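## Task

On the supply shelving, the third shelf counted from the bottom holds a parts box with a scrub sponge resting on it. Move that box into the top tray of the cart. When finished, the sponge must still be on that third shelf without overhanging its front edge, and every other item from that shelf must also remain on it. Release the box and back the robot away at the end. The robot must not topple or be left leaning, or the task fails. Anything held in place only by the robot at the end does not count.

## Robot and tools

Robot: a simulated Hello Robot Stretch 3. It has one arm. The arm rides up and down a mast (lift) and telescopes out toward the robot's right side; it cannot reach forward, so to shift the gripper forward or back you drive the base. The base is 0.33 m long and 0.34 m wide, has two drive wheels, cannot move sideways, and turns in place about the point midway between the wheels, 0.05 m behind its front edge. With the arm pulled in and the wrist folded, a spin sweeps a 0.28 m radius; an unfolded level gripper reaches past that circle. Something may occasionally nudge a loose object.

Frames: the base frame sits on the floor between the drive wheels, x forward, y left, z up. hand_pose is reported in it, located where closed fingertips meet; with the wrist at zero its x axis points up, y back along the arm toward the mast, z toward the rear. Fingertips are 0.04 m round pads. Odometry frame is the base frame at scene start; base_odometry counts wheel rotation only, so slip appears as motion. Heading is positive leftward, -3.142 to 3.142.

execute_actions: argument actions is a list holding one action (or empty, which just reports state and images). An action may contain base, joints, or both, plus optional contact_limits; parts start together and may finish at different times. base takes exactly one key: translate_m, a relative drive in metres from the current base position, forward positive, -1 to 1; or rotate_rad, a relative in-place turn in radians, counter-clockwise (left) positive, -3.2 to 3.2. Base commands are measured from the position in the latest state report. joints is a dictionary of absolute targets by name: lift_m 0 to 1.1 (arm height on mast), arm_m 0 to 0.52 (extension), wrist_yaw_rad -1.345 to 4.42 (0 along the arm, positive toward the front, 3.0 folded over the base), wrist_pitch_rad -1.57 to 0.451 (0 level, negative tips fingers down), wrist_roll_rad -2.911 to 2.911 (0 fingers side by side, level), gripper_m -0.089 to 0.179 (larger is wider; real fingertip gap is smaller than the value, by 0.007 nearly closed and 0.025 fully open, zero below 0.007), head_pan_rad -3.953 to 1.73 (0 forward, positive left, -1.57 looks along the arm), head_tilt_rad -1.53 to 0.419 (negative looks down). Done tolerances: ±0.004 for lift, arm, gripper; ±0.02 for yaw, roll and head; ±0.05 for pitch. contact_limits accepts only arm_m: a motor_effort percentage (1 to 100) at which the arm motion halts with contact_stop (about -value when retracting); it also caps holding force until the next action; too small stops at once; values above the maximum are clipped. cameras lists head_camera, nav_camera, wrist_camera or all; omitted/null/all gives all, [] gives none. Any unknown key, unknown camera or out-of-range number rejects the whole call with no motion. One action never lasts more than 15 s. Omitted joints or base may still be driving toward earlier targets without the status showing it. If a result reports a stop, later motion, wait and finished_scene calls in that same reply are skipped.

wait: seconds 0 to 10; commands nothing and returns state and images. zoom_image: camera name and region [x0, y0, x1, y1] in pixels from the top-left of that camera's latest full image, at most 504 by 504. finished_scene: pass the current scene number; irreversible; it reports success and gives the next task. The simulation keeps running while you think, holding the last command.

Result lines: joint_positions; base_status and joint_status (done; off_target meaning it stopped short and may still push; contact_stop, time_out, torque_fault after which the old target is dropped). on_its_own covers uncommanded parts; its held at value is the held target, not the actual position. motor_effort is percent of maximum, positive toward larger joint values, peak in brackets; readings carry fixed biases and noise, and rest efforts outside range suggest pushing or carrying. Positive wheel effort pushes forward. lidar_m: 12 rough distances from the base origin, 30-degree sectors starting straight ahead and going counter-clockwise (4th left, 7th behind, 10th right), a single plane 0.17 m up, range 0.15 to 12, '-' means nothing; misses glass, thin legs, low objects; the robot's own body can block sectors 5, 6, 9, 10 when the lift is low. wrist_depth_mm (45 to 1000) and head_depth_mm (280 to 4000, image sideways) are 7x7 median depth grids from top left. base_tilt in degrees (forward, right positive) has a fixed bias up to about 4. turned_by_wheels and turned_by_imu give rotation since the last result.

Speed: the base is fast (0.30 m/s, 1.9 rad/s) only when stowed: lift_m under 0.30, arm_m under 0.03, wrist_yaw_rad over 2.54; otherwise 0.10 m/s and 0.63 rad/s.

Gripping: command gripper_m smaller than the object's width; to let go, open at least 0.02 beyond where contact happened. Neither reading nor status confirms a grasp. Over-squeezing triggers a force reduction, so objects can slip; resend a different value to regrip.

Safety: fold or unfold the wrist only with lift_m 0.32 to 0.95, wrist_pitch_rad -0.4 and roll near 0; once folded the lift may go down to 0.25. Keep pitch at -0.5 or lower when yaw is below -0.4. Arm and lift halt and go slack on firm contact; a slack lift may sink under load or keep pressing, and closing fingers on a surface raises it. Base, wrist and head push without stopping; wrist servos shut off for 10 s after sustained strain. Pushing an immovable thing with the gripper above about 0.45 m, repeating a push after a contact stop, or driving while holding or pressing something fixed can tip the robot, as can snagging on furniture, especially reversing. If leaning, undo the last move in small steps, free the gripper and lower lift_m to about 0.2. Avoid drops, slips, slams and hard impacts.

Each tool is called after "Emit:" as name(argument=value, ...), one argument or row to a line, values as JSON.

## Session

Emit:
execute_actions(
  actions=[],
)

Scene clock: 0.00 s.
base_odometry: x=+0.000 y=+0.000 heading=+0.000 (m, m, rad; odometry frame)
turned_by_wheels: +0.000 (rad since the last result)
turned_by_imu: +0.000 (rad since the last result)
base_tilt: forward=+0.2 right=-0.7 (deg)
lidar_m: 2.03 2.22 2.00 2.01 1.79 1.20 1.62 1.70 2.24 2.13 2.38 1.83
head_depth_mm: 1956 1996 2002 2032 2059 2061 2047 / 2033 2057 2086 2111 2138 2135 2109 / 2047 2156 2174 2180 2206 2219 2124 / 2025 2235 2241 2272 2284 2312 2146 / 2014 2329 2335 2386 2270 2083 2049 / 2000 2430 2442 2471 2317 2150 2132 / 1975 2536 2532 2561 2632 2659 2160
base_status: not commanded
joint_positions: lift_m=+0.559 arm_m=+0.001 wrist_yaw_rad=+3.058 wrist_pitch_rad=-0.588 wrist_roll_rad=+0.016 gripper_m=+0.037 head_pan_rad=-0.009 head_tilt_rad=-0.023
joint_status: not commanded
motor_effort: left_wheel=+0 right_wheel=+0 lift_m=+27 arm_m=+1 wrist_yaw_rad=+0 wrist_pitch_rad=+8 wrist_roll_rad=+0 gripper_m=+0 head_pan_rad=+0 head_tilt_rad=+2 (%)
hand_pose: x=-0.0045 y=+0.0530 z=+0.5356 quat_wxyz=(+0.235, +0.690, +0.175, +0.662) (m; base frame)
wrist_depth_mm: - - - - - - - / - - - - - - - / - - - - - - - / - - - - - 964 957 / 924 906 875 880 862 827 823 / 788 793 769 742 - 725 721 / 687 691 671 655 648 650 641
pictures: head_camera (sideways: a quarter turn clockwise sets it upright), nav_camera (sideways: a quarter turn counterclockwise sets it upright), wrist_camera
Images, in order (width x height): head_camera 896x504, nav_camera 672x504, wrist_camera 644x364.

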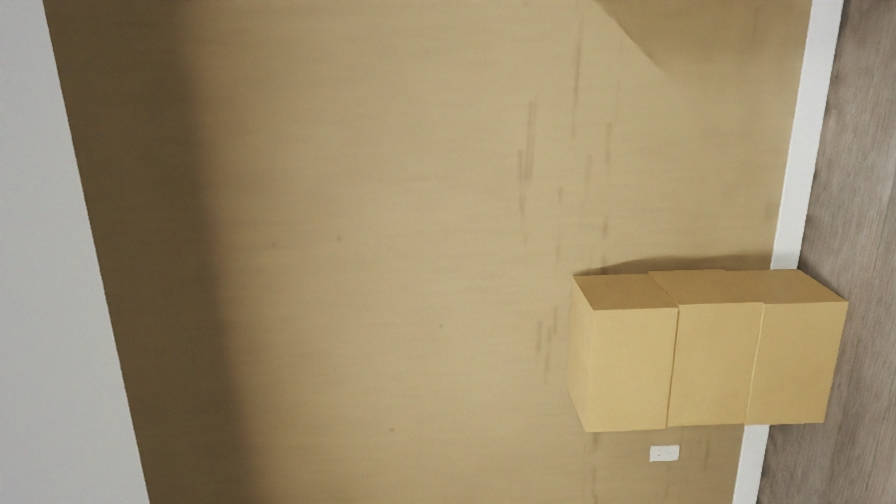

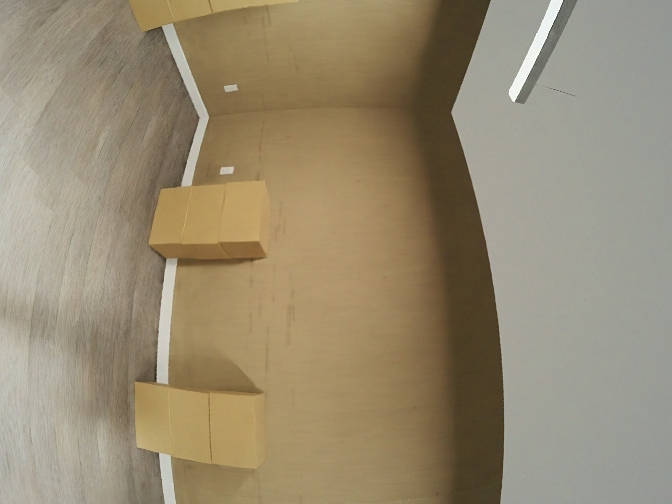

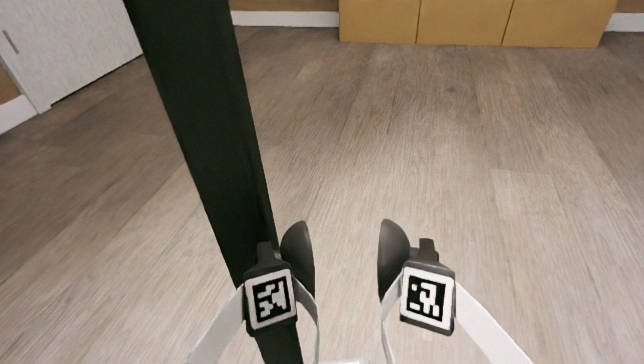

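Emit:
execute_actions(
  actions=[
    {"joints":{"lift_m":0.27,"wrist_pitch_rad":-0.4,"head_pan_rad":-1.85,"head_tilt_rad":-0.25}},
  ],
  cameras=["head_camera","nav_camera"],
)

Scene clock: 6.37 s.
base_odometry: x=+0.000 y=+0.000 heading=+0.000 (m, m, rad; odometry frame)
turned_by_wheels: +0.000 (rad since the last result)
turned_by_imu: -0.002 (rad since the last result)
base_tilt: forward=+0.3 right=-0.8 (deg)
lidar_m: 2.03 2.22 2.00 2.00 1.79 1.20 1.62 1.70 2.25 2.13 2.38 1.84
head_depth_mm: 2135 2254 2385 2505 2616 2072 1583 / 2182 2275 2390 2510 2622 2083 1591 / 2156 2267 2384 2506 2603 2091 1593 / 2164 2217 2374 2486 2430 2088 1598 / 2165 2258 2373 2503 2457 2111 1607 / 2191 2281 2404 2515 2456 2105 1624 / 2110 2085 2172 2348 2612 2132 1617
base_status: not commanded
joint_positions: lift_m=+0.270 arm_m=+0.001 wrist_yaw_rad=+3.058 wrist_pitch_rad=-0.424 wrist_roll_rad=+0.016 gripper_m=+0.037 head_pan_rad=-1.843 head_tilt_rad=-0.247
joint_status: all done
motor_effort: left_wheel=+0(0) right_wheel=+0(0) lift_m=+20(20) arm_m=+0(0) wrist_yaw_rad=-1(0) wrist_pitch_rad=+14(17) wrist_roll_rad=+0(0) gripper_m=+0(0) head_pan_rad=-3(43) head_tilt_rad=-1(19) (%)
hand_pose: x=-0.0025 y=+0.0768 z=+0.2817 quat_wxyz=(+0.179, +0.702, +0.118, +0.679) (m; base frame)
wrist_depth_mm: - - - - - - - / - - - - - - - / - - - - - 981 933 / 844 813 - 760 751 732 717 / 665 658 - 629 630 597 575 / 550 530 - 521 - 496 489 / 464 479 - - 427 423 422
pictures: head_camera (sideways: a quarter turn clockwise sets it upright), nav_camera (sideways: a quarter turn counterclockwise sets it upright)
Images, in order (width x height): head_camera 896x504, nav_camera 672x504.

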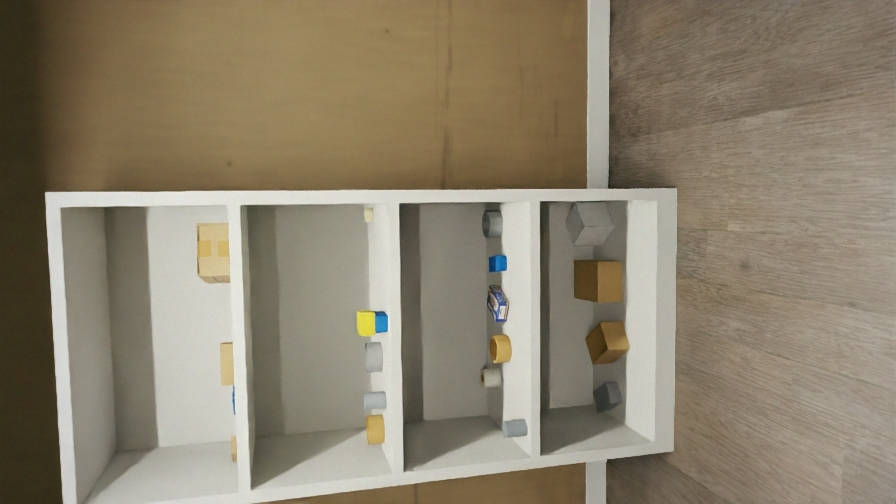

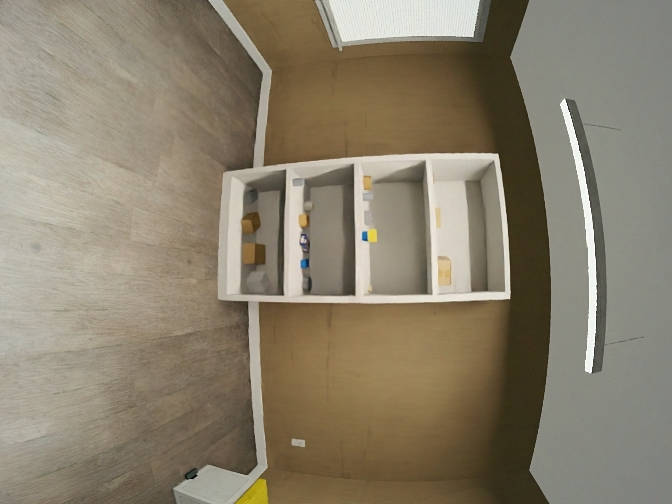

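Emit:
execute_actions(
  actions=[
    {"base":{"rotate_rad":-1.70},"joints":{"head_pan_rad":-0.2}},
  ],
  cameras=[],
)

Emit:
execute_actions(
  actions=[
    {"base":{"translate_m":1.0}},
  ],
  cameras=[],
)

Emit:
execute_actions(
  actions=[
    {"base":{"translate_m":0.52}},
  ],
  cameras=[],
)

Emit:
execute_actions(
  actions=[
    {"base":{"rotate_rad":1.40},"joints":{"head_pan_rad":-1.57,"head_tilt_rad":-0.5}},
  ],
  cameras=["head_camera"],
)

Emit:
execute_actions(
  actions=[
    {"joints":{"lift_m":0.6}},
  ],
  cameras=[],
)

Emit:
execute_actions(
  actions=[
    {"joints":{"lift_m":0.94,"wrist_yaw_rad":0,"gripper_m":0.15}},
  ],
  cameras=["head_camera","wrist_camera"],
)

Scene clock: 17.80 s.
base_odometry: x=+0.000 y=+0.000 heading=-1.700 (m, m, rad; odometry frame)
turned_by_wheels: -1.700 (rad since the last result)
turned_by_imu: -1.652 (rad since the last result)
base_tilt: forward=+0.2 right=-0.8 (deg)
lidar_m: 2.12 2.53 1.84 2.02 2.09 2.00 2.00 1.88 1.20 1.20 1.70 2.44
head_depth_mm: 2147 2267 2392 2503 2621 2060 1570 / 2162 2283 2375 2521 2612 2058 1573 / 2186 2280 2393 2530 2659 2069 1587 / 2132 2237 2342 2448 2391 2097 1600 / 2141 2225 2359 2489 2428 2103 1598 / 2136 2239 2382 2491 2444 2102 1605 / 2157 2232 2321 2279 2272 2129 1611
base_status: done
joint_positions: lift_m=+0.270 arm_m=+0.001 wrist_yaw_rad=+3.058 wrist_pitch_rad=-0.424 wrist_roll_rad=+0.016 gripper_m=+0.037 head_pan_rad=-0.207 head_tilt_rad=-0.248
joint_status: all done
motor_effort: left_wheel=+2(9) right_wheel=-5(11) lift_m=+20(20) arm_m=+1(0) wrist_yaw_rad=-1(1) wrist_pitch_rad=+14(14) wrist_roll_rad=+0(0) gripper_m=+0(0) head_pan_rad=+4(46) head_tilt_rad=-1(1) (%)
hand_pose: x=-0.0025 y=+0.0768 z=+0.2817 quat_wxyz=(+0.179, +0.702, +0.118, +0.679) (m; base frame)
wrist_depth_mm: - - - - - - - / - - - - - - - / - - - - - 956 922 / 854 838 - 793 754 736 728 / 666 659 - 629 633 597 580 / 549 538 - 521 - 499 483 / 464 493 - - 419 424 419
pictures: none
No camera images: the call's "cameras" was empty. Leave "cameras" out to get every camera's image.

Scene clock: 22.90 s.
base_odometry: x=-0.129 y=-0.992 heading=-1.700 (m, m, rad; odometry frame)
turned_by_wheels: +0.000 (rad since the last result)
turned_by_imu: -0.001 (rad since the last result)
base_tilt: forward=+0.3 right=-0.9 (deg)
lidar_m: 1.20 1.17 1.92 1.67 1.83 2.97 2.96 1.68 1.72 1.41 1.75 1.02
head_depth_mm: 1260 1327 1406 1475 1561 1659 1582 / 1101 1006 1156 1056 1219 1160 1286 / 1253 989 1393 1238 1535 1271 1497 / 1268 1153 1393 1260 1541 1276 1459 / 1271 1310 1398 1051 1550 1289 1459 / 1271 1305 1403 1182 1545 1297 1509 / 1277 1309 1405 1191 1543 1302 1464
base_status: done
joint_positions: lift_m=+0.270 arm_m=+0.001 wrist_yaw_rad=+3.058 wrist_pitch_rad=-0.423 wrist_roll_rad=+0.016 gripper_m=+0.037 head_pan_rad=-0.207 head_tilt_rad=-0.248
joint_status: not commanded
motor_effort: left_wheel=+2(9) right_wheel=-4(9) lift_m=+20(20) arm_m=+0(0) wrist_yaw_rad=+0(0) wrist_pitch_rad=+14(14) wrist_roll_rad=+0(0) gripper_m=-1(0) head_pan_rad=+3(4) head_tilt_rad=+0(1) (%)
hand_pose: x=-0.0025 y=+0.0768 z=+0.2818 quat_wxyz=(+0.179, +0.702, +0.118, +0.679) (m; base frame)
wrist_depth_mm: - - - - - - - / - - - - - - - / - - - - - 998 959 / 841 806 - 800 749 742 706 / 653 645 - 630 637 587 576 / 545 533 - 517 - 499 485 / 461 476 - - 424 430 419
pictures: none
No camera images: the call's "cameras" was empty. Leave "cameras" out to get every camera's image.

Scene clock: 26.37 s.
base_odometry: x=-0.195 y=-1.507 heading=-1.700 (m, m, rad; odometry frame)
turned_by_wheels: +0.000 (rad since the last result)
turned_by_imu: -0.001 (rad since the last result)
base_tilt: forward=+0.3 right=-0.8 (deg)
lidar_m: 0.69 0.70 1.80 1.80 1.79 2.85 3.45 2.07 1.50 1.51 0.60 0.64
head_depth_mm: 414 840 883 925 701 540 878 / 408 844 888 931 705 543 916 / 403 844 888 935 712 545 923 / 404 828 891 938 562 549 892 / 437 805 893 941 683 553 942 / 431 789 895 944 675 557 932 / 425 765 901 945 738 561 924
base_status: done
joint_positions: lift_m=+0.270 arm_m=+0.001 wrist_yaw_rad=+3.058 wrist_pitch_rad=-0.423 wrist_roll_rad=+0.016 gripper_m=+0.037 head_pan_rad=-0.207 head_tilt_rad=-0.248
joint_status: not commanded
motor_effort: left_wheel=+2(9) right_wheel=-4(10) lift_m=+21(20) arm_m=+0(0) wrist_yaw_rad=+1(1) wrist_pitch_rad=+14(14) wrist_roll_rad=+0(0) gripper_m=+0(0) head_pan_rad=+3(3) head_tilt_rad=-1(2) (%)
hand_pose: x=-0.0025 y=+0.0768 z=+0.2818 quat_wxyz=(+0.179, +0.702, +0.118, +0.679) (m; base frame)
wrist_depth_mm: - - - - - - - / - - - - - - - / - - - - - 979 924 / 852 831 - 783 763 745 734 / 665 646 - 635 621 596 583 / 541 523 - 526 - 504 495 / 467 475 - - 422 430 427
pictures: none
No camera images: the call's "cameras" was empty. Leave "cameras" out to get every camera's image.

Scene clock: 28.47 s.
base_odometry: x=-0.195 y=-1.507 heading=-0.300 (m, m, rad; odometry frame)
turned_by_wheels: +1.400 (rad since the last result)
turned_by_imu: +1.359 (rad since the last result)
base_tilt: forward=+0.2 right=-0.8 (deg)
lidar_m: 1.80 1.77 2.66 3.44 2.11 2.01 1.50 1.34 0.60 0.69 0.69 0.73
head_depth_mm: 775 847 900 632 1042 923 821 / 780 848 907 633 1087 921 822 / 779 852 912 639 1092 925 828 / 786 856 918 564 1096 931 829 / 788 860 919 649 1097 926 835 / 792 865 922 652 1104 939 833 / 794 867 928 649 1147 941 838
base_status: done
joint_positions: lift_m=+0.270 arm_m=+0.001 wrist_yaw_rad=+3.058 wrist_pitch_rad=-0.423 wrist_roll_rad=+0.016 gripper_m=+0.037 head_pan_rad=-1.563 head_tilt_rad=-0.495
joint_status: all done
motor_effort: left_wheel=-2(6) right_wheel=+3(14) lift_m=+20(20) arm_m=+0(0) wrist_yaw_rad=+0(0) wrist_pitch_rad=+14(14) wrist_roll_rad=+0(0) gripper_m=+0(1) head_pan_rad=-3(46) head_tilt_rad=-2(19) (%)
hand_pose: x=-0.0025 y=+0.0768 z=+0.2818 quat_wxyz=(+0.179, +0.702, +0.118, +0.679) (m; base frame)
wrist_depth_mm: - - - - - - - / - - - - - - - / - - - - - 983 942 / 854 827 - 781 760 727 728 / 655 652 - 623 628 591 585 / 548 532 - 523 - 502 491 / 460 483 - - 422 426 425
pictures: head_camera (sideways: a quarter turn clockwise sets it upright)
Images, in order (width x height): head_camera 896x504.

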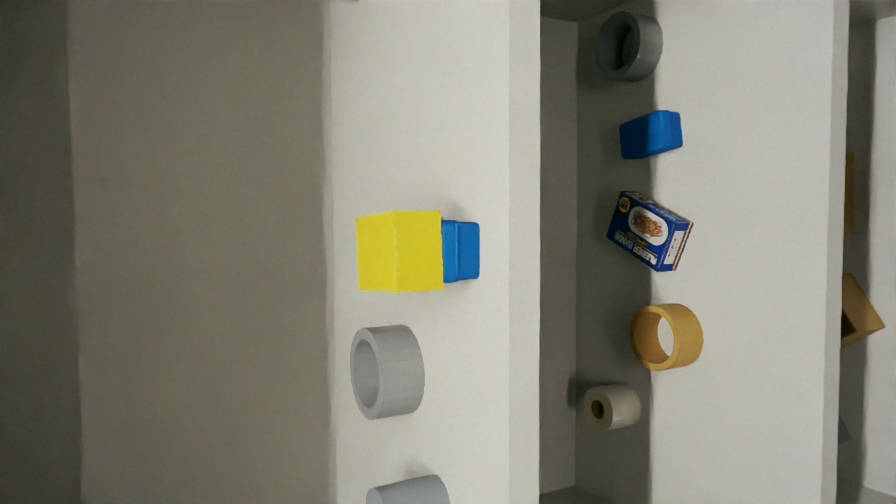

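Scene clock: 32.30 s.
base_odometry: x=-0.195 y=-1.507 heading=-0.300 (m, m, rad; odometry frame)
turned_by_wheels: +0.000 (rad since the last result)
turned_by_imu: -0.001 (rad since the last result)
base_tilt: forward=+0.3 right=-0.8 (deg)
lidar_m: 1.80 1.77 2.66 3.44 2.11 2.00 1.50 1.34 0.60 0.69 0.69 0.73
head_depth_mm: 775 847 900 630 1047 917 821 / 779 849 905 633 1088 923 824 / 782 852 913 639 1091 928 829 / 785 857 918 565 1096 928 830 / 786 862 921 648 1102 926 834 / 792 864 925 653 1106 934 834 / 796 868 930 649 1152 941 836
base_status: not commanded
joint_positions: lift_m=+0.600 arm_m=+0.001 wrist_yaw_rad=+3.058 wrist_pitch_rad=-0.423 wrist_roll_rad=+0.016 gripper_m=+0.037 head_pan_rad=-1.563 head_tilt_rad=-0.495
joint_status: all done
motor_effort: left_wheel=-2(2) right_wheel=+4(4) lift_m=+34(33) arm_m=+0(0) wrist_yaw_rad=+1(0) wrist_pitch_rad=+14(14) wrist_roll_rad=+0(0) gripper_m=-1(1) head_pan_rad=-4(4) head_tilt_rad=-2(2) (%)
hand_pose: x=-0.0025 y=+0.0769 z=+0.6113 quat_wxyz=(+0.178, +0.702, +0.118, +0.679) (m; base frame)
wrist_depth_mm: - - - - - - - / - - - - - - - / - - - - - - - / - - - - - - - / - - - - - - - / - 958 - 901 - 894 875 / 831 837 - 789 766 771 769
pictures: none
No camera images: the call's "cameras" was empty. Leave "cameras" out to get every camera's image.

Scene clock: 36.23 s.
base_odometry: x=-0.195 y=-1.507 heading=-0.300 (m, m, rad; odometry frame)
turned_by_wheels: +0.000 (rad since the last result)
turned_by_imu: -0.001 (rad since the last result)
base_tilt: forward=+0.3 right=-0.8 (deg)
lidar_m: 1.80 1.77 2.67 3.43 2.11 2.00 1.50 1.34 0.60 0.69 0.69 0.73
head_depth_mm: 773 843 903 631 1048 - - / 778 848 905 635 1087 - - / 781 850 911 639 1129 - - / 787 859 913 564 1093 930 1144 / 789 859 919 650 1102 909 834 / 791 864 925 652 1100 938 836 / 796 865 931 649 1152 940 837
base_status: not commanded
joint_positions: lift_m=+0.940 arm_m=+0.001 wrist_yaw_rad=+0.002 wrist_pitch_rad=-0.423 wrist_roll_rad=+0.016 gripper_m=+0.150 head_pan_rad=-1.563 head_tilt_rad=-0.495
joint_status: all done
motor_effort: left_wheel=-2(2) right_wheel=+4(4) lift_m=+34(32) arm_m=+0(0) wrist_yaw_rad=-1(0) wrist_pitch_rad=+13(14) wrist_roll_rad=+0(0) gripper_m=+1(81) head_pan_rad=-3(4) head_tilt_rad=-2(3) (%)
hand_pose: x=-0.0212 y=-0.3700 z=+0.9514 quat_wxyz=(+0.686, +0.148, -0.696, -0.149) (m; base frame)
wrist_depth_mm: 350 625 389 269 607 503 415 / 350 368 322 288 317 301 283 / 275 270 265 259 255 251 249 / 586 807 815 786 779 674 439 / 581 786 829 814 807 726 432 / 596 690 686 662 662 664 400 / 551 584 588 584 584 564 455
pictures: head_camera (sideways: a quarter turn clockwise sets it upright), wrist_camera
Images, in order (width x height): head_camera 896x504, wrist_camera 644x364.

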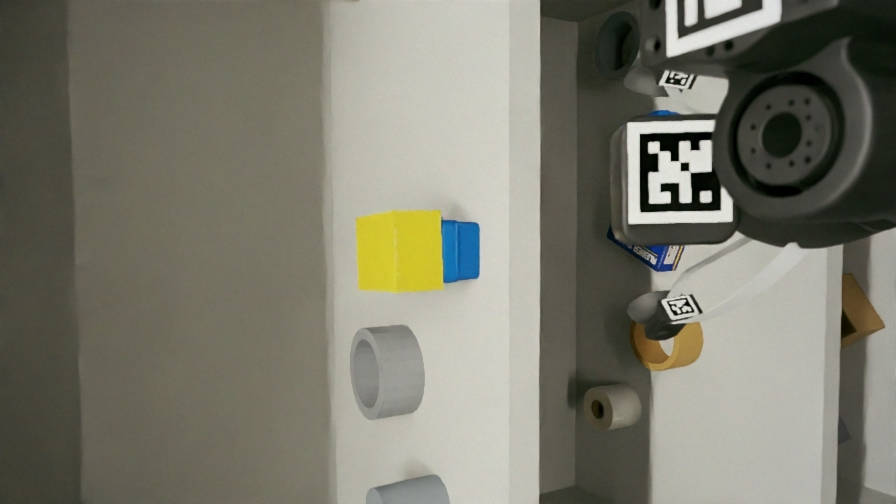

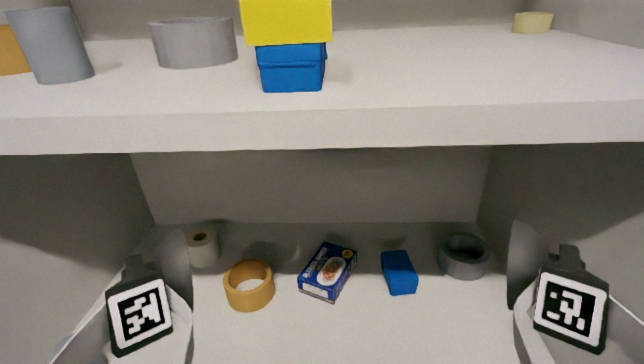

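Emit:
execute_actions(
  actions=[
    {"base":{"translate_m":0.038},"joints":{"lift_m":0.965,"wrist_pitch_rad":-0.1,"gripper_m":0.12}},
  ],
  cameras=[],
)

Emit:
execute_actions(
  actions=[
    {"joints":{"arm_m":0.09}},
  ],
  cameras=["head_camera","wrist_camera"],
)

Scene clock: 44.17 s.
base_odometry: x=-0.159 y=-1.519 heading=-0.300 (m, m, rad; odometry frame)
turned_by_wheels: +0.000 (rad since the last result)
turned_by_imu: -0.001 (rad since the last result)
base_tilt: forward=+0.2 right=-0.7 (deg)
lidar_m: 1.76 1.74 2.61 3.43 2.16 2.04 1.54 1.34 0.62 0.68 0.68 1.44
head_depth_mm: 776 842 903 631 1118 - - / 779 851 906 637 - - - / 783 849 915 578 - - - / 786 858 918 584 1100 906 831 / 790 862 924 650 1141 926 832 / 791 866 927 653 1106 935 837 / 795 871 935 628 1113 942 836
base_status: done
joint_positions: lift_m=+0.965 arm_m=+0.001 wrist_yaw_rad=+0.001 wrist_pitch_rad=-0.127 wrist_roll_rad=+0.016 gripper_m=+0.120 head_pan_rad=-1.563 head_tilt_rad=-0.495
joint_status: all done
motor_effort: left_wheel=-2(3) right_wheel=+5(8) lift_m=+34(37) arm_m=-1(0) wrist_yaw_rad=-1(1) wrist_pitch_rad=+16(17) wrist_roll_rad=+0(0) gripper_m=+0(84) head_pan_rad=-3(3) head_tilt_rad=-2(2) (%)
hand_pose: x=-0.0211 y=-0.3973 z=+1.0471 quat_wxyz=(+0.700, +0.045, -0.711, -0.045) (m; base frame)
wrist_depth_mm: 553 667 662 654 626 616 490 / 551 673 674 674 658 650 484 / 540 720 705 683 692 657 484 / 471 493 461 303 544 529 462 / 381 375 380 311 346 358 328 / 293 290 283 278 271 - 262 / 537 741 812 802 792 778 479
pictures: none
No camera images: the call's "cameras" was empty. Leave "cameras" out to get every camera's image.

Scene clock: 46.03 s.
base_odometry: x=-0.159 y=-1.519 heading=-0.300 (m, m, rad; odometry frame)
turned_by_wheels: +0.000 (rad since the last result)
turned_by_imu: +0.000 (rad since the last result)
base_tilt: forward=+0.2 right=-0.7 (deg)
lidar_m: 1.76 1.74 2.60 3.42 2.15 2.04 1.54 1.34 0.62 0.68 0.68 1.45
head_depth_mm: 777 848 905 - - - 965 / 781 851 910 726 - - 823 / 782 853 913 556 - - 827 / 788 854 917 644 1137 931 832 / 790 861 922 679 1137 928 833 / 792 864 924 653 1106 937 836 / 797 868 929 629 1112 940 838
base_status: not commanded
joint_positions: lift_m=+0.965 arm_m=+0.090 wrist_yaw_rad=+0.001 wrist_pitch_rad=-0.126 wrist_roll_rad=+0.016 gripper_m=+0.120 head_pan_rad=-1.563 head_tilt_rad=-0.495
joint_status: all done
motor_effort: left_wheel=-2(2) right_wheel=+4(4) lift_m=+34(34) arm_m=+4(3) wrist_yaw_rad=+0(1) wrist_pitch_rad=+16(16) wrist_roll_rad=+0(0) gripper_m=+0(0) head_pan_rad=-4(3) head_tilt_rad=-2(2) (%)
hand_pose: x=-0.0212 y=-0.4859 z=+1.0473 quat_wxyz=(+0.700, +0.045, -0.711, -0.045) (m; base frame)
wrist_depth_mm: 548 571 581 557 562 554 489 / 539 599 598 582 568 560 494 / 541 634 613 602 599 580 489 / 327 633 423 227 502 530 456 / 306 373 348 218 319 360 330 / 274 268 260 229 248 - 244 / 211 199 204 201 197 188 192
pictures: head_camera (sideways: a quarter turn clockwise sets it upright), wrist_camera
Images, in order (width x height): head_camera 896x504, wrist_camera 644x364.

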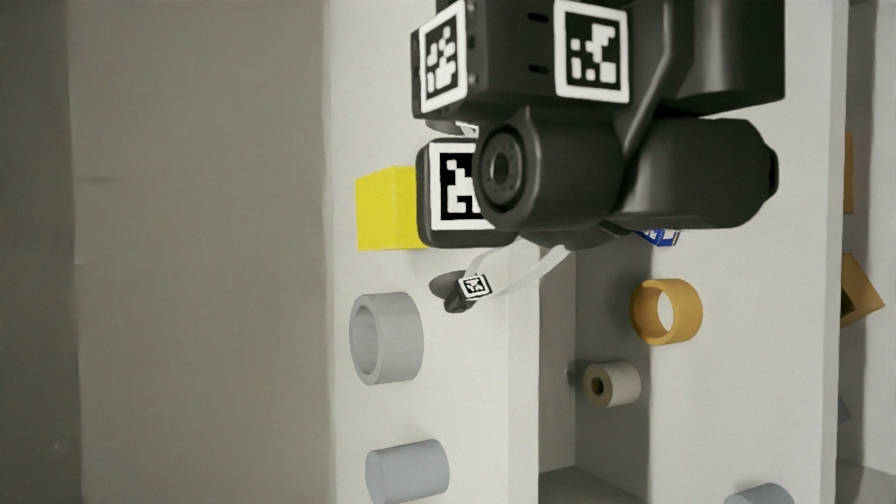

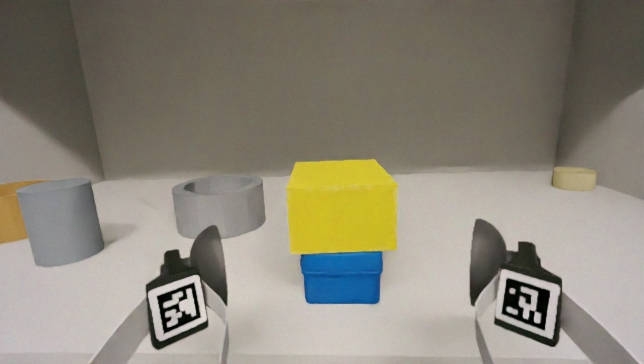

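Emit:
execute_actions(
  actions=[
    {"joints":{"arm_m":0.175}},
  ],
  cameras=["wrist_camera"],
)

Emit:
execute_actions(
  actions=[
    {"joints":{"gripper_m":0.04}},
  ],
  cameras=["wrist_camera"],
)

Emit:
execute_actions(
  actions=[
    {"joints":{"lift_m":0.985}},
  ],
  cameras=["wrist_camera","nav_camera"],
)

Scene clock: 54.70 s.
base_odometry: x=-0.159 y=-1.519 heading=-0.300 (m, m, rad; odometry frame)
turned_by_wheels: +0.000 (rad since the last result)
turned_by_imu: -0.001 (rad since the last result)
base_tilt: forward=+0.3 right=-0.7 (deg)
lidar_m: 1.76 1.74 2.60 3.42 2.16 2.04 1.54 1.34 0.62 0.68 0.68 1.45
head_depth_mm: 777 845 903 - 1040 917 819 / 780 850 911 - 1065 923 822 / 784 853 920 - - 926 825 / 787 859 917 614 1134 927 829 / 789 860 921 649 1144 928 832 / 792 865 927 653 1109 936 838 / 798 869 929 629 1103 942 837
base_status: not commanded
joint_positions: lift_m=+0.965 arm_m=+0.175 wrist_yaw_rad=+0.001 wrist_pitch_rad=-0.126 wrist_roll_rad=+0.016 gripper_m=+0.120 head_pan_rad=-1.563 head_tilt_rad=-0.495
joint_status: all done
motor_effort: left_wheel=-2(2) right_wheel=+5(4) lift_m=+33(34) arm_m=+4(5) wrist_yaw_rad=+0(1) wrist_pitch_rad=+15(16) wrist_roll_rad=+0(0) gripper_m=+0(1) head_pan_rad=-3(4) head_tilt_rad=-3(2) (%)
hand_pose: x=-0.0213 y=-0.5709 z=+1.0473 quat_wxyz=(+0.700, +0.045, -0.711, -0.045) (m; base frame)
wrist_depth_mm: 503 502 499 483 473 468 462 / 519 522 507 497 493 481 473 / 529 543 526 521 511 502 499 / 525 560 533 532 524 518 454 / 383 323 286 136 144 358 327 / 269 271 246 133 134 - 244 / 211 198 197 138 139 186 191
pictures: wrist_camera
Images, in order (width x height): wrist_camera 644x364.

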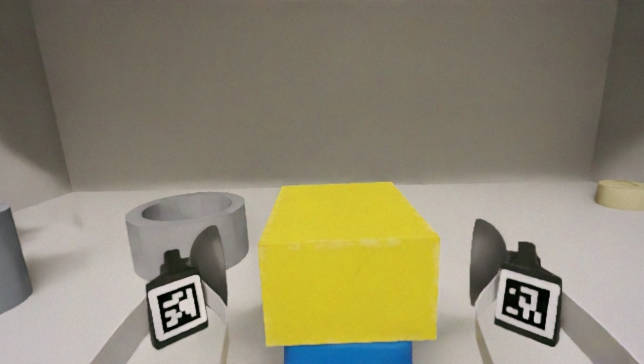

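Scene clock: 56.00 s.
base_odometry: x=-0.159 y=-1.519 heading=-0.300 (m, m, rad; odometry frame)
turned_by_wheels: +0.000 (rad since the last result)
turned_by_imu: +0.000 (rad since the last result)
base_tilt: forward=+0.3 right=-0.7 (deg)
lidar_m: 1.76 1.74 2.61 3.42 2.15 2.04 1.54 1.34 0.62 0.68 0.68 1.44
head_depth_mm: 776 846 902 - 1041 918 821 / 780 848 910 - 1071 921 823 / 781 854 921 - - 925 827 / 786 859 920 615 1133 931 831 / 787 861 922 648 1137 925 832 / 791 864 923 653 1107 938 836 / 796 868 934 627 1109 942 838
base_status: not commanded
joint_positions: lift_m=+0.965 arm_m=+0.175 wrist_yaw_rad=+0.001 wrist_pitch_rad=-0.126 wrist_roll_rad=+0.016 gripper_m=+0.040 head_pan_rad=-1.563 head_tilt_rad=-0.495
joint_status: all done
motor_effort: left_wheel=-2(2) right_wheel=+5(5) lift_m=+33(34) arm_m=+4(4) wrist_yaw_rad=-1(1) wrist_pitch_rad=+16(16) wrist_roll_rad=+0(0) gripper_m=-10(83) head_pan_rad=-3(3) head_tilt_rad=-3(3) (%)
hand_pose: x=-0.0213 y=-0.5709 z=+1.0473 quat_wxyz=(+0.700, +0.045, -0.711, -0.045) (m; base frame)
wrist_depth_mm: 503 500 497 483 484 471 461 / 515 516 508 500 499 486 474 / 530 536 532 522 511 499 500 / 522 557 543 535 525 510 451 / 386 314 274 137 143 339 327 / 273 265 262 133 133 247 242 / 210 208 193 139 139 187 191
pictures: wrist_camera
Images, in order (width x height): wrist_camera 644x364.

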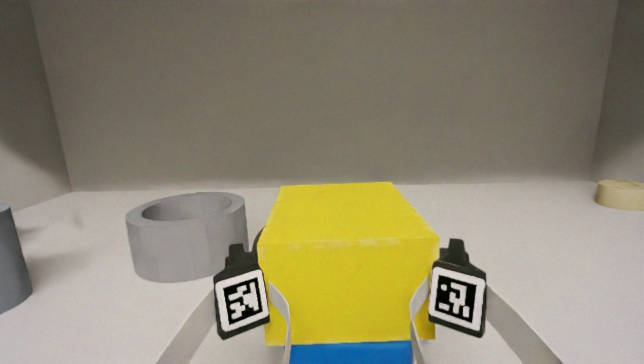

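Scene clock: 56.93 s.
base_odometry: x=-0.159 y=-1.519 heading=-0.300 (m, m, rad; odometry frame)
turned_by_wheels: +0.000 (rad since the last result)
turned_by_imu: +0.000 (rad since the last result)
base_tilt: forward=+0.3 right=-0.8 (deg)
lidar_m: 1.76 1.74 2.61 3.44 2.16 2.04 1.54 1.34 0.62 0.68 0.68 1.45
head_depth_mm: 776 847 905 - 1050 921 820 / 777 851 904 - 1083 920 826 / 784 855 918 - 1071 926 828 / 786 858 918 613 1134 929 830 / 789 861 919 648 1145 926 831 / 791 866 924 653 1104 938 839 / 796 872 926 628 1107 941 839
base_status: not commanded
joint_positions: lift_m=+0.985 arm_m=+0.175 wrist_yaw_rad=+0.001 wrist_pitch_rad=-0.126 wrist_roll_rad=+0.016 gripper_m=+0.040 head_pan_rad=-1.563 head_tilt_rad=-0.495
joint_status: all done
motor_effort: left_wheel=-2(2) right_wheel=+4(4) lift_m=+33(33) arm_m=+4(4) wrist_yaw_rad=-1(0) wrist_pitch_rad=+16(16) wrist_roll_rad=+0(0) gripper_m=-10(10) head_pan_rad=-4(3) head_tilt_rad=-3(1) (%)
hand_pose: x=-0.0213 y=-0.5709 z=+1.0673 quat_wxyz=(+0.700, +0.045, -0.711, -0.045) (m; base frame)
wrist_depth_mm: 505 504 492 487 480 473 457 / 512 526 507 503 493 483 480 / 525 537 529 515 521 499 494 / 536 556 550 537 525 521 480 / 440 370 336 137 144 389 376 / 309 277 271 133 133 284 278 / 239 237 222 138 156 216 219
pictures: nav_camera (sideways: a quarter turn counterclockwise sets it upright), wrist_camera
Images, in order (width x height): nav_camera 672x504, wrist_camera 644x364.

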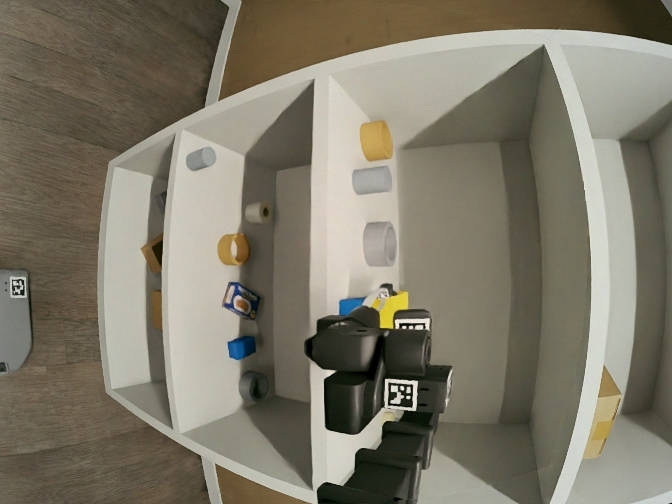

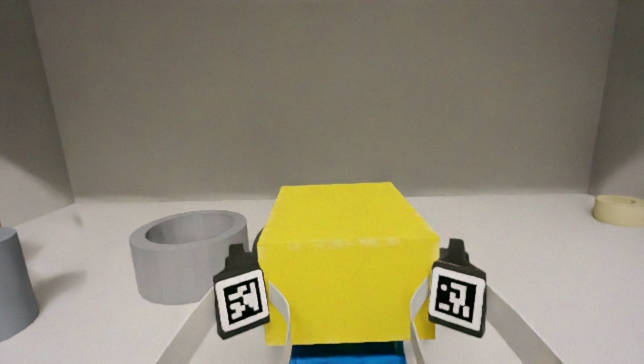

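Emit:
execute_actions(
  actions=[
    {"base":{"translate_m":-0.15},"joints":{"arm_m":0.215}},
  ],
  cameras=[],
)

Emit:
execute_actions(
  actions=[
    {"joints":{"lift_m":0.928}},
  ],
  cameras=["wrist_camera","nav_camera"],
)

Scene clock: 65.03 s.
base_odometry: x=-0.302 y=-1.474 heading=-0.300 (m, m, rad; odometry frame)
turned_by_wheels: +0.000 (rad since the last result)
turned_by_imu: -0.001 (rad since the last result)
base_tilt: forward=+0.2 right=-0.8 (deg)
lidar_m: 1.91 1.87 2.83 3.45 2.00 1.89 1.39 1.33 0.54 0.71 0.72 0.78
head_depth_mm: 764 818 832 - 775 843 779 / 775 847 - - 1093 919 821 / 780 848 908 - 1125 926 827 / 782 856 916 613 1096 930 829 / 784 859 918 616 1097 932 832 / 787 862 922 598 1108 933 835 / 792 865 924 657 1063 940 838
base_status: done
joint_positions: lift_m=+0.985 arm_m=+0.215 wrist_yaw_rad=+0.001 wrist_pitch_rad=-0.126 wrist_roll_rad=+0.016 gripper_m=+0.040 head_pan_rad=-1.563 head_tilt_rad=-0.495
joint_status: all done
motor_effort: left_wheel=-2(6) right_wheel=+4(5) lift_m=+33(34) arm_m=+4(4) wrist_yaw_rad=+0(0) wrist_pitch_rad=+16(16) wrist_roll_rad=+0(0) gripper_m=-11(9) head_pan_rad=-3(3) head_tilt_rad=-3(3) (%)
hand_pose: x=-0.0213 y=-0.6109 z=+1.0673 quat_wxyz=(+0.700, +0.045, -0.711, -0.045) (m; base frame)
wrist_depth_mm: 466 453 450 442 442 431 299 / 473 472 469 461 446 437 301 / 500 498 484 477 463 457 301 / 528 514 505 485 480 472 307 / 400 424 417 136 143 361 305 / 277 303 301 133 134 280 277 / 179 220 221 138 207 214 219
pictures: none
No camera images: the call's "cameras" was empty. Leave "cameras" out to get every camera's image.

Scene clock: 66.40 s.
base_odometry: x=-0.302 y=-1.474 heading=-0.300 (m, m, rad; odometry frame)
turned_by_wheels: +0.000 (rad since the last result)
turned_by_imu: +0.000 (rad since the last result)
base_tilt: forward=+0.2 right=-0.7 (deg)
lidar_m: 1.91 1.86 2.82 3.44 2.00 1.89 1.39 1.33 0.54 0.72 0.72 0.78
head_depth_mm: 763 821 803 - 840 843 781 / 774 846 904 - 1046 920 821 / 777 851 907 - - 928 825 / 780 853 911 614 1092 930 834 / 784 856 914 615 1100 934 833 / 790 861 921 598 1106 934 837 / 790 865 926 658 1061 940 838
base_status: not commanded
joint_positions: lift_m=+0.928 arm_m=+0.215 wrist_yaw_rad=+0.001 wrist_pitch_rad=-0.126 wrist_roll_rad=+0.016 gripper_m=+0.040 head_pan_rad=-1.563 head_tilt_rad=-0.495
joint_status: all done
motor_effort: left_wheel=-2(2) right_wheel=+4(4) lift_m=+20(28) arm_m=+3(3) wrist_yaw_rad=-1(0) wrist_pitch_rad=+16(15) wrist_roll_rad=+0(0) gripper_m=-9(11) head_pan_rad=-4(3) head_tilt_rad=-1(3) (%)
hand_pose: x=-0.0213 y=-0.6109 z=+1.0109 quat_wxyz=(+0.700, +0.045, -0.711, -0.045) (m; base frame)
wrist_depth_mm: 468 455 446 445 441 426 299 / 479 474 467 464 449 436 301 / 501 492 486 480 469 458 302 / 420 466 443 423 412 346 303 / 173 273 268 136 143 247 241 / 143 184 194 133 133 182 178 / 142 153 142 138 138 138 141
pictures: nav_camera (sideways: a quarter turn counterclockwise sets it upright), wrist_camera
Images, in order (width x height): nav_camera 672x504, wrist_camera 644x364.

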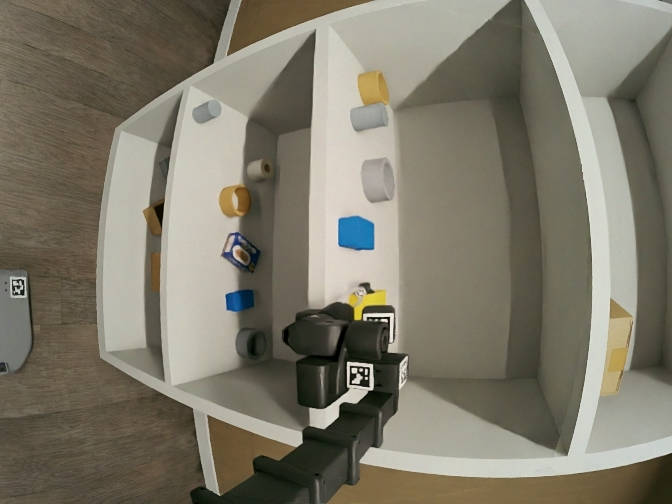

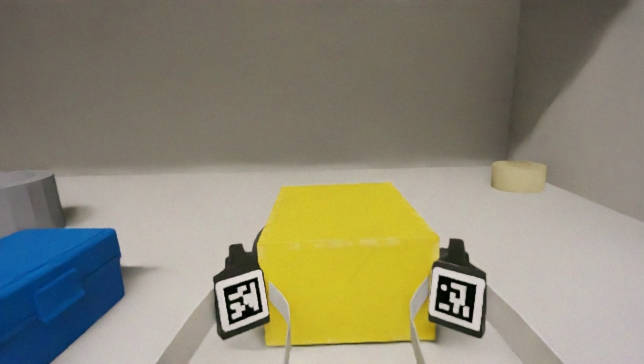

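Emit:
execute_actions(
  actions=[
    {"joints":{"lift_m":0.925,"gripper_m":0.11}},
  ],
  cameras=[],
)

Emit:
execute_actions(
  actions=[
    {"joints":{"arm_m":0.08}},
  ],
  cameras=[],
)

Emit:
execute_actions(
  actions=[
    {"base":{"translate_m":0.15},"joints":{"wrist_pitch_rad":-0.25,"lift_m":0.964}},
  ],
  cameras=[],
)

Emit:
execute_actions(
  actions=[
    {"joints":{"arm_m":0.15}},
  ],
  cameras=["wrist_camera","nav_camera"],
)

Scene clock: 81.07 s.
base_odometry: x=-0.302 y=-1.474 heading=-0.300 (m, m, rad; odometry frame)
turned_by_wheels: +0.000 (rad since the last result)
turned_by_imu: -0.001 (rad since the last result)
base_tilt: forward=+0.4 right=-0.7 (deg)
lidar_m: 1.91 1.86 2.83 3.45 2.00 1.89 1.39 1.33 0.54 0.71 0.72 0.78
head_depth_mm: 763 820 805 - 838 841 781 / 776 844 902 - - 921 821 / 777 846 907 - - 923 828 / 783 852 910 614 1098 931 828 / 783 856 918 615 1101 932 832 / 787 857 918 598 1104 931 835 / 791 866 928 657 1060 941 839
base_status: not commanded
joint_positions: lift_m=+0.925 arm_m=+0.215 wrist_yaw_rad=+0.001 wrist_pitch_rad=-0.126 wrist_roll_rad=+0.016 gripper_m=+0.110 head_pan_rad=-1.563 head_tilt_rad=-0.495
joint_status: all done
motor_effort: left_wheel=-2(2) right_wheel=+4(4) lift_m=+20(21) arm_m=+3(4) wrist_yaw_rad=-1(1) wrist_pitch_rad=+15(16) wrist_roll_rad=+0(0) gripper_m=-1(77) head_pan_rad=-3(3) head_tilt_rad=-3(3) (%)
hand_pose: x=-0.0213 y=-0.6109 z=+1.0079 quat_wxyz=(+0.700, +0.045, -0.711, -0.045) (m; base frame)
wrist_depth_mm: 471 451 457 444 439 434 299 / 477 472 461 459 455 443 300 / 503 493 476 476 465 464 304 / 413 451 424 412 390 342 298 / 163 256 271 137 146 256 236 / 142 179 175 133 134 - 173 / 143 145 140 137 137 133 137
pictures: none
No camera images: the call's "cameras" was empty. Leave "cameras" out to get every camera's image.

Scene clock: 83.30 s.
base_odometry: x=-0.302 y=-1.474 heading=-0.300 (m, m, rad; odometry frame)
turned_by_wheels: +0.000 (rad since the last result)
turned_by_imu: -0.001 (rad since the last result)
base_tilt: forward=+0.2 right=-0.7 (deg)
lidar_m: 1.91 1.86 2.82 3.43 2.00 1.89 1.39 1.34 0.54 0.71 0.72 0.78
head_depth_mm: 762 819 805 630 - - - / 775 844 902 651 - - 1141 / 780 849 907 610 - - 1164 / 781 853 913 618 1097 933 831 / 787 857 913 616 1103 935 833 / 790 860 920 599 1108 933 835 / 790 863 925 657 1064 939 838
base_status: not commanded
joint_positions: lift_m=+0.925 arm_m=+0.080 wrist_yaw_rad=+0.001 wrist_pitch_rad=-0.126 wrist_roll_rad=+0.016 gripper_m=+0.110 head_pan_rad=-1.563 head_tilt_rad=-0.495
joint_status: all done
motor_effort: left_wheel=-2(2) right_wheel=+4(4) lift_m=+20(20) arm_m=-3(4) wrist_yaw_rad=+0(2) wrist_pitch_rad=+15(16) wrist_roll_rad=+0(0) gripper_m=+0(1) head_pan_rad=-3(4) head_tilt_rad=-3(3) (%)
hand_pose: x=-0.0213 y=-0.4764 z=+1.0079 quat_wxyz=(+0.700, +0.045, -0.711, -0.045) (m; base frame)
wrist_depth_mm: 597 588 573 564 573 454 296 / 617 602 595 579 583 454 295 / 640 620 610 607 606 458 297 / 352 305 382 263 388 376 297 / 277 232 274 255 247 260 237 / 197 193 187 184 181 - 175 / 623 761 736 190 186 407 179
pictures: none
No camera images: the call's "cameras" was empty. Leave "cameras" out to get every camera's image.

Scene clock: 85.73 s.
base_odometry: x=-0.159 y=-1.519 heading=-0.300 (m, m, rad; odometry frame)
turned_by_wheels: +0.000 (rad since the last result)
turned_by_imu: -0.001 (rad since the last result)
base_tilt: forward=+0.3 right=-0.8 (deg)
lidar_m: 1.77 1.74 2.60 3.43 2.16 2.04 1.54 1.34 0.62 0.68 0.68 1.44
head_depth_mm: 778 846 903 635 - - 1147 / 780 852 908 640 - - 1138 / 784 854 915 692 - - 1142 / 786 858 918 644 1133 927 833 / 790 863 918 649 1138 929 831 / 794 867 924 652 1103 939 836 / 797 870 933 628 1109 943 836
base_status: done
joint_positions: lift_m=+0.964 arm_m=+0.080 wrist_yaw_rad=+0.001 wrist_pitch_rad=-0.264 wrist_roll_rad=+0.016 gripper_m=+0.110 head_pan_rad=-1.563 head_tilt_rad=-0.495
joint_status: all done
motor_effort: left_wheel=-2(2) right_wheel=+4(9) lift_m=+33(39) arm_m=-4(3) wrist_yaw_rad=+0(0) wrist_pitch_rad=+8(14) wrist_roll_rad=+0(0) gripper_m=+0(0) head_pan_rad=-4(3) head_tilt_rad=-3(2) (%)
hand_pose: x=-0.0214 y=-0.4663 z=+1.0123 quat_wxyz=(+0.696, +0.093, -0.706, -0.094) (m; base frame)
wrist_depth_mm: 550 570 561 559 546 551 487 / 537 606 596 591 588 571 490 / 314 591 404 541 510 312 442 / 309 350 343 240 317 269 283 / 255 250 257 236 234 239 225 / 215 213 207 205 201 - 193 / 526 663 703 711 704 652 452
pictures: none
No camera images: the call's "cameras" was empty. Leave "cameras" out to get every camera's image.

Scene clock: 87.43 s.
base_odometry: x=-0.159 y=-1.519 heading=-0.300 (m, m, rad; odometry frame)
turned_by_wheels: +0.000 (rad since the last result)
turned_by_imu: +0.000 (rad since the last result)
base_tilt: forward=+0.2 right=-0.7 (deg)
lidar_m: 1.76 1.74 2.60 3.43 2.16 2.04 1.54 1.34 0.62 0.68 0.68 1.44
head_depth_mm: 776 850 903 - - 903 822 / 779 848 917 - - 919 823 / 782 854 911 - - 900 828 / 787 859 918 679 1131 931 831 / 790 860 922 649 1136 928 831 / 790 867 929 653 1105 934 835 / 797 868 932 628 1112 944 840
base_status: not commanded
joint_positions: lift_m=+0.964 arm_m=+0.150 wrist_yaw_rad=+0.001 wrist_pitch_rad=-0.264 wrist_roll_rad=+0.016 gripper_m=+0.110 head_pan_rad=-1.563 head_tilt_rad=-0.495
joint_status: all done
motor_effort: left_wheel=-2(2) right_wheel=+4(3) lift_m=+34(34) arm_m=+4(4) wrist_yaw_rad=+0(0) wrist_pitch_rad=+9(9) wrist_roll_rad=+0(0) gripper_m=+0(0) head_pan_rad=-4(4) head_tilt_rad=-3(3) (%)
hand_pose: x=-0.0214 y=-0.5358 z=+1.0122 quat_wxyz=(+0.696, +0.093, -0.706, -0.094) (m; base frame)
wrist_depth_mm: 513 502 511 504 486 481 468 / 532 543 532 528 509 513 489 / 524 558 487 543 510 479 411 / 331 303 294 238 315 230 197 / 254 249 254 168 220 215 203 / 196 195 187 173 176 - 176 / 159 155 154 153 150 144 147
pictures: nav_camera (sideways: a quarter turn counterclockwise sets it upright), wrist_camera
Images, in order (width x height): nav_camera 672x504, wrist_camera 644x364.

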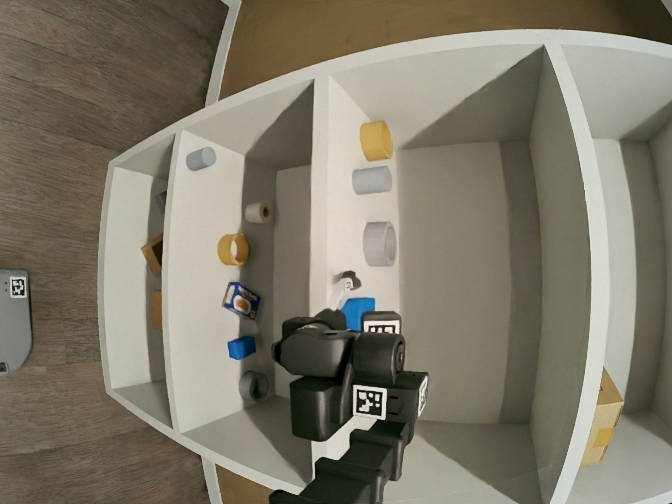

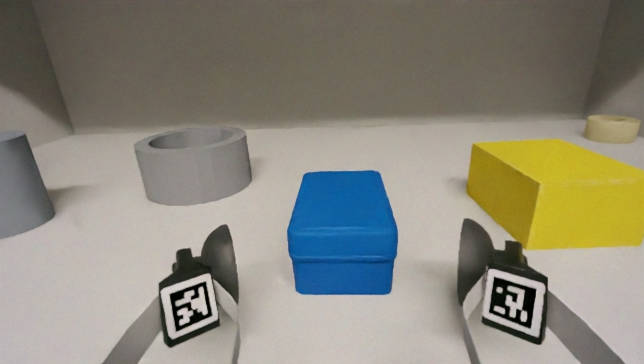

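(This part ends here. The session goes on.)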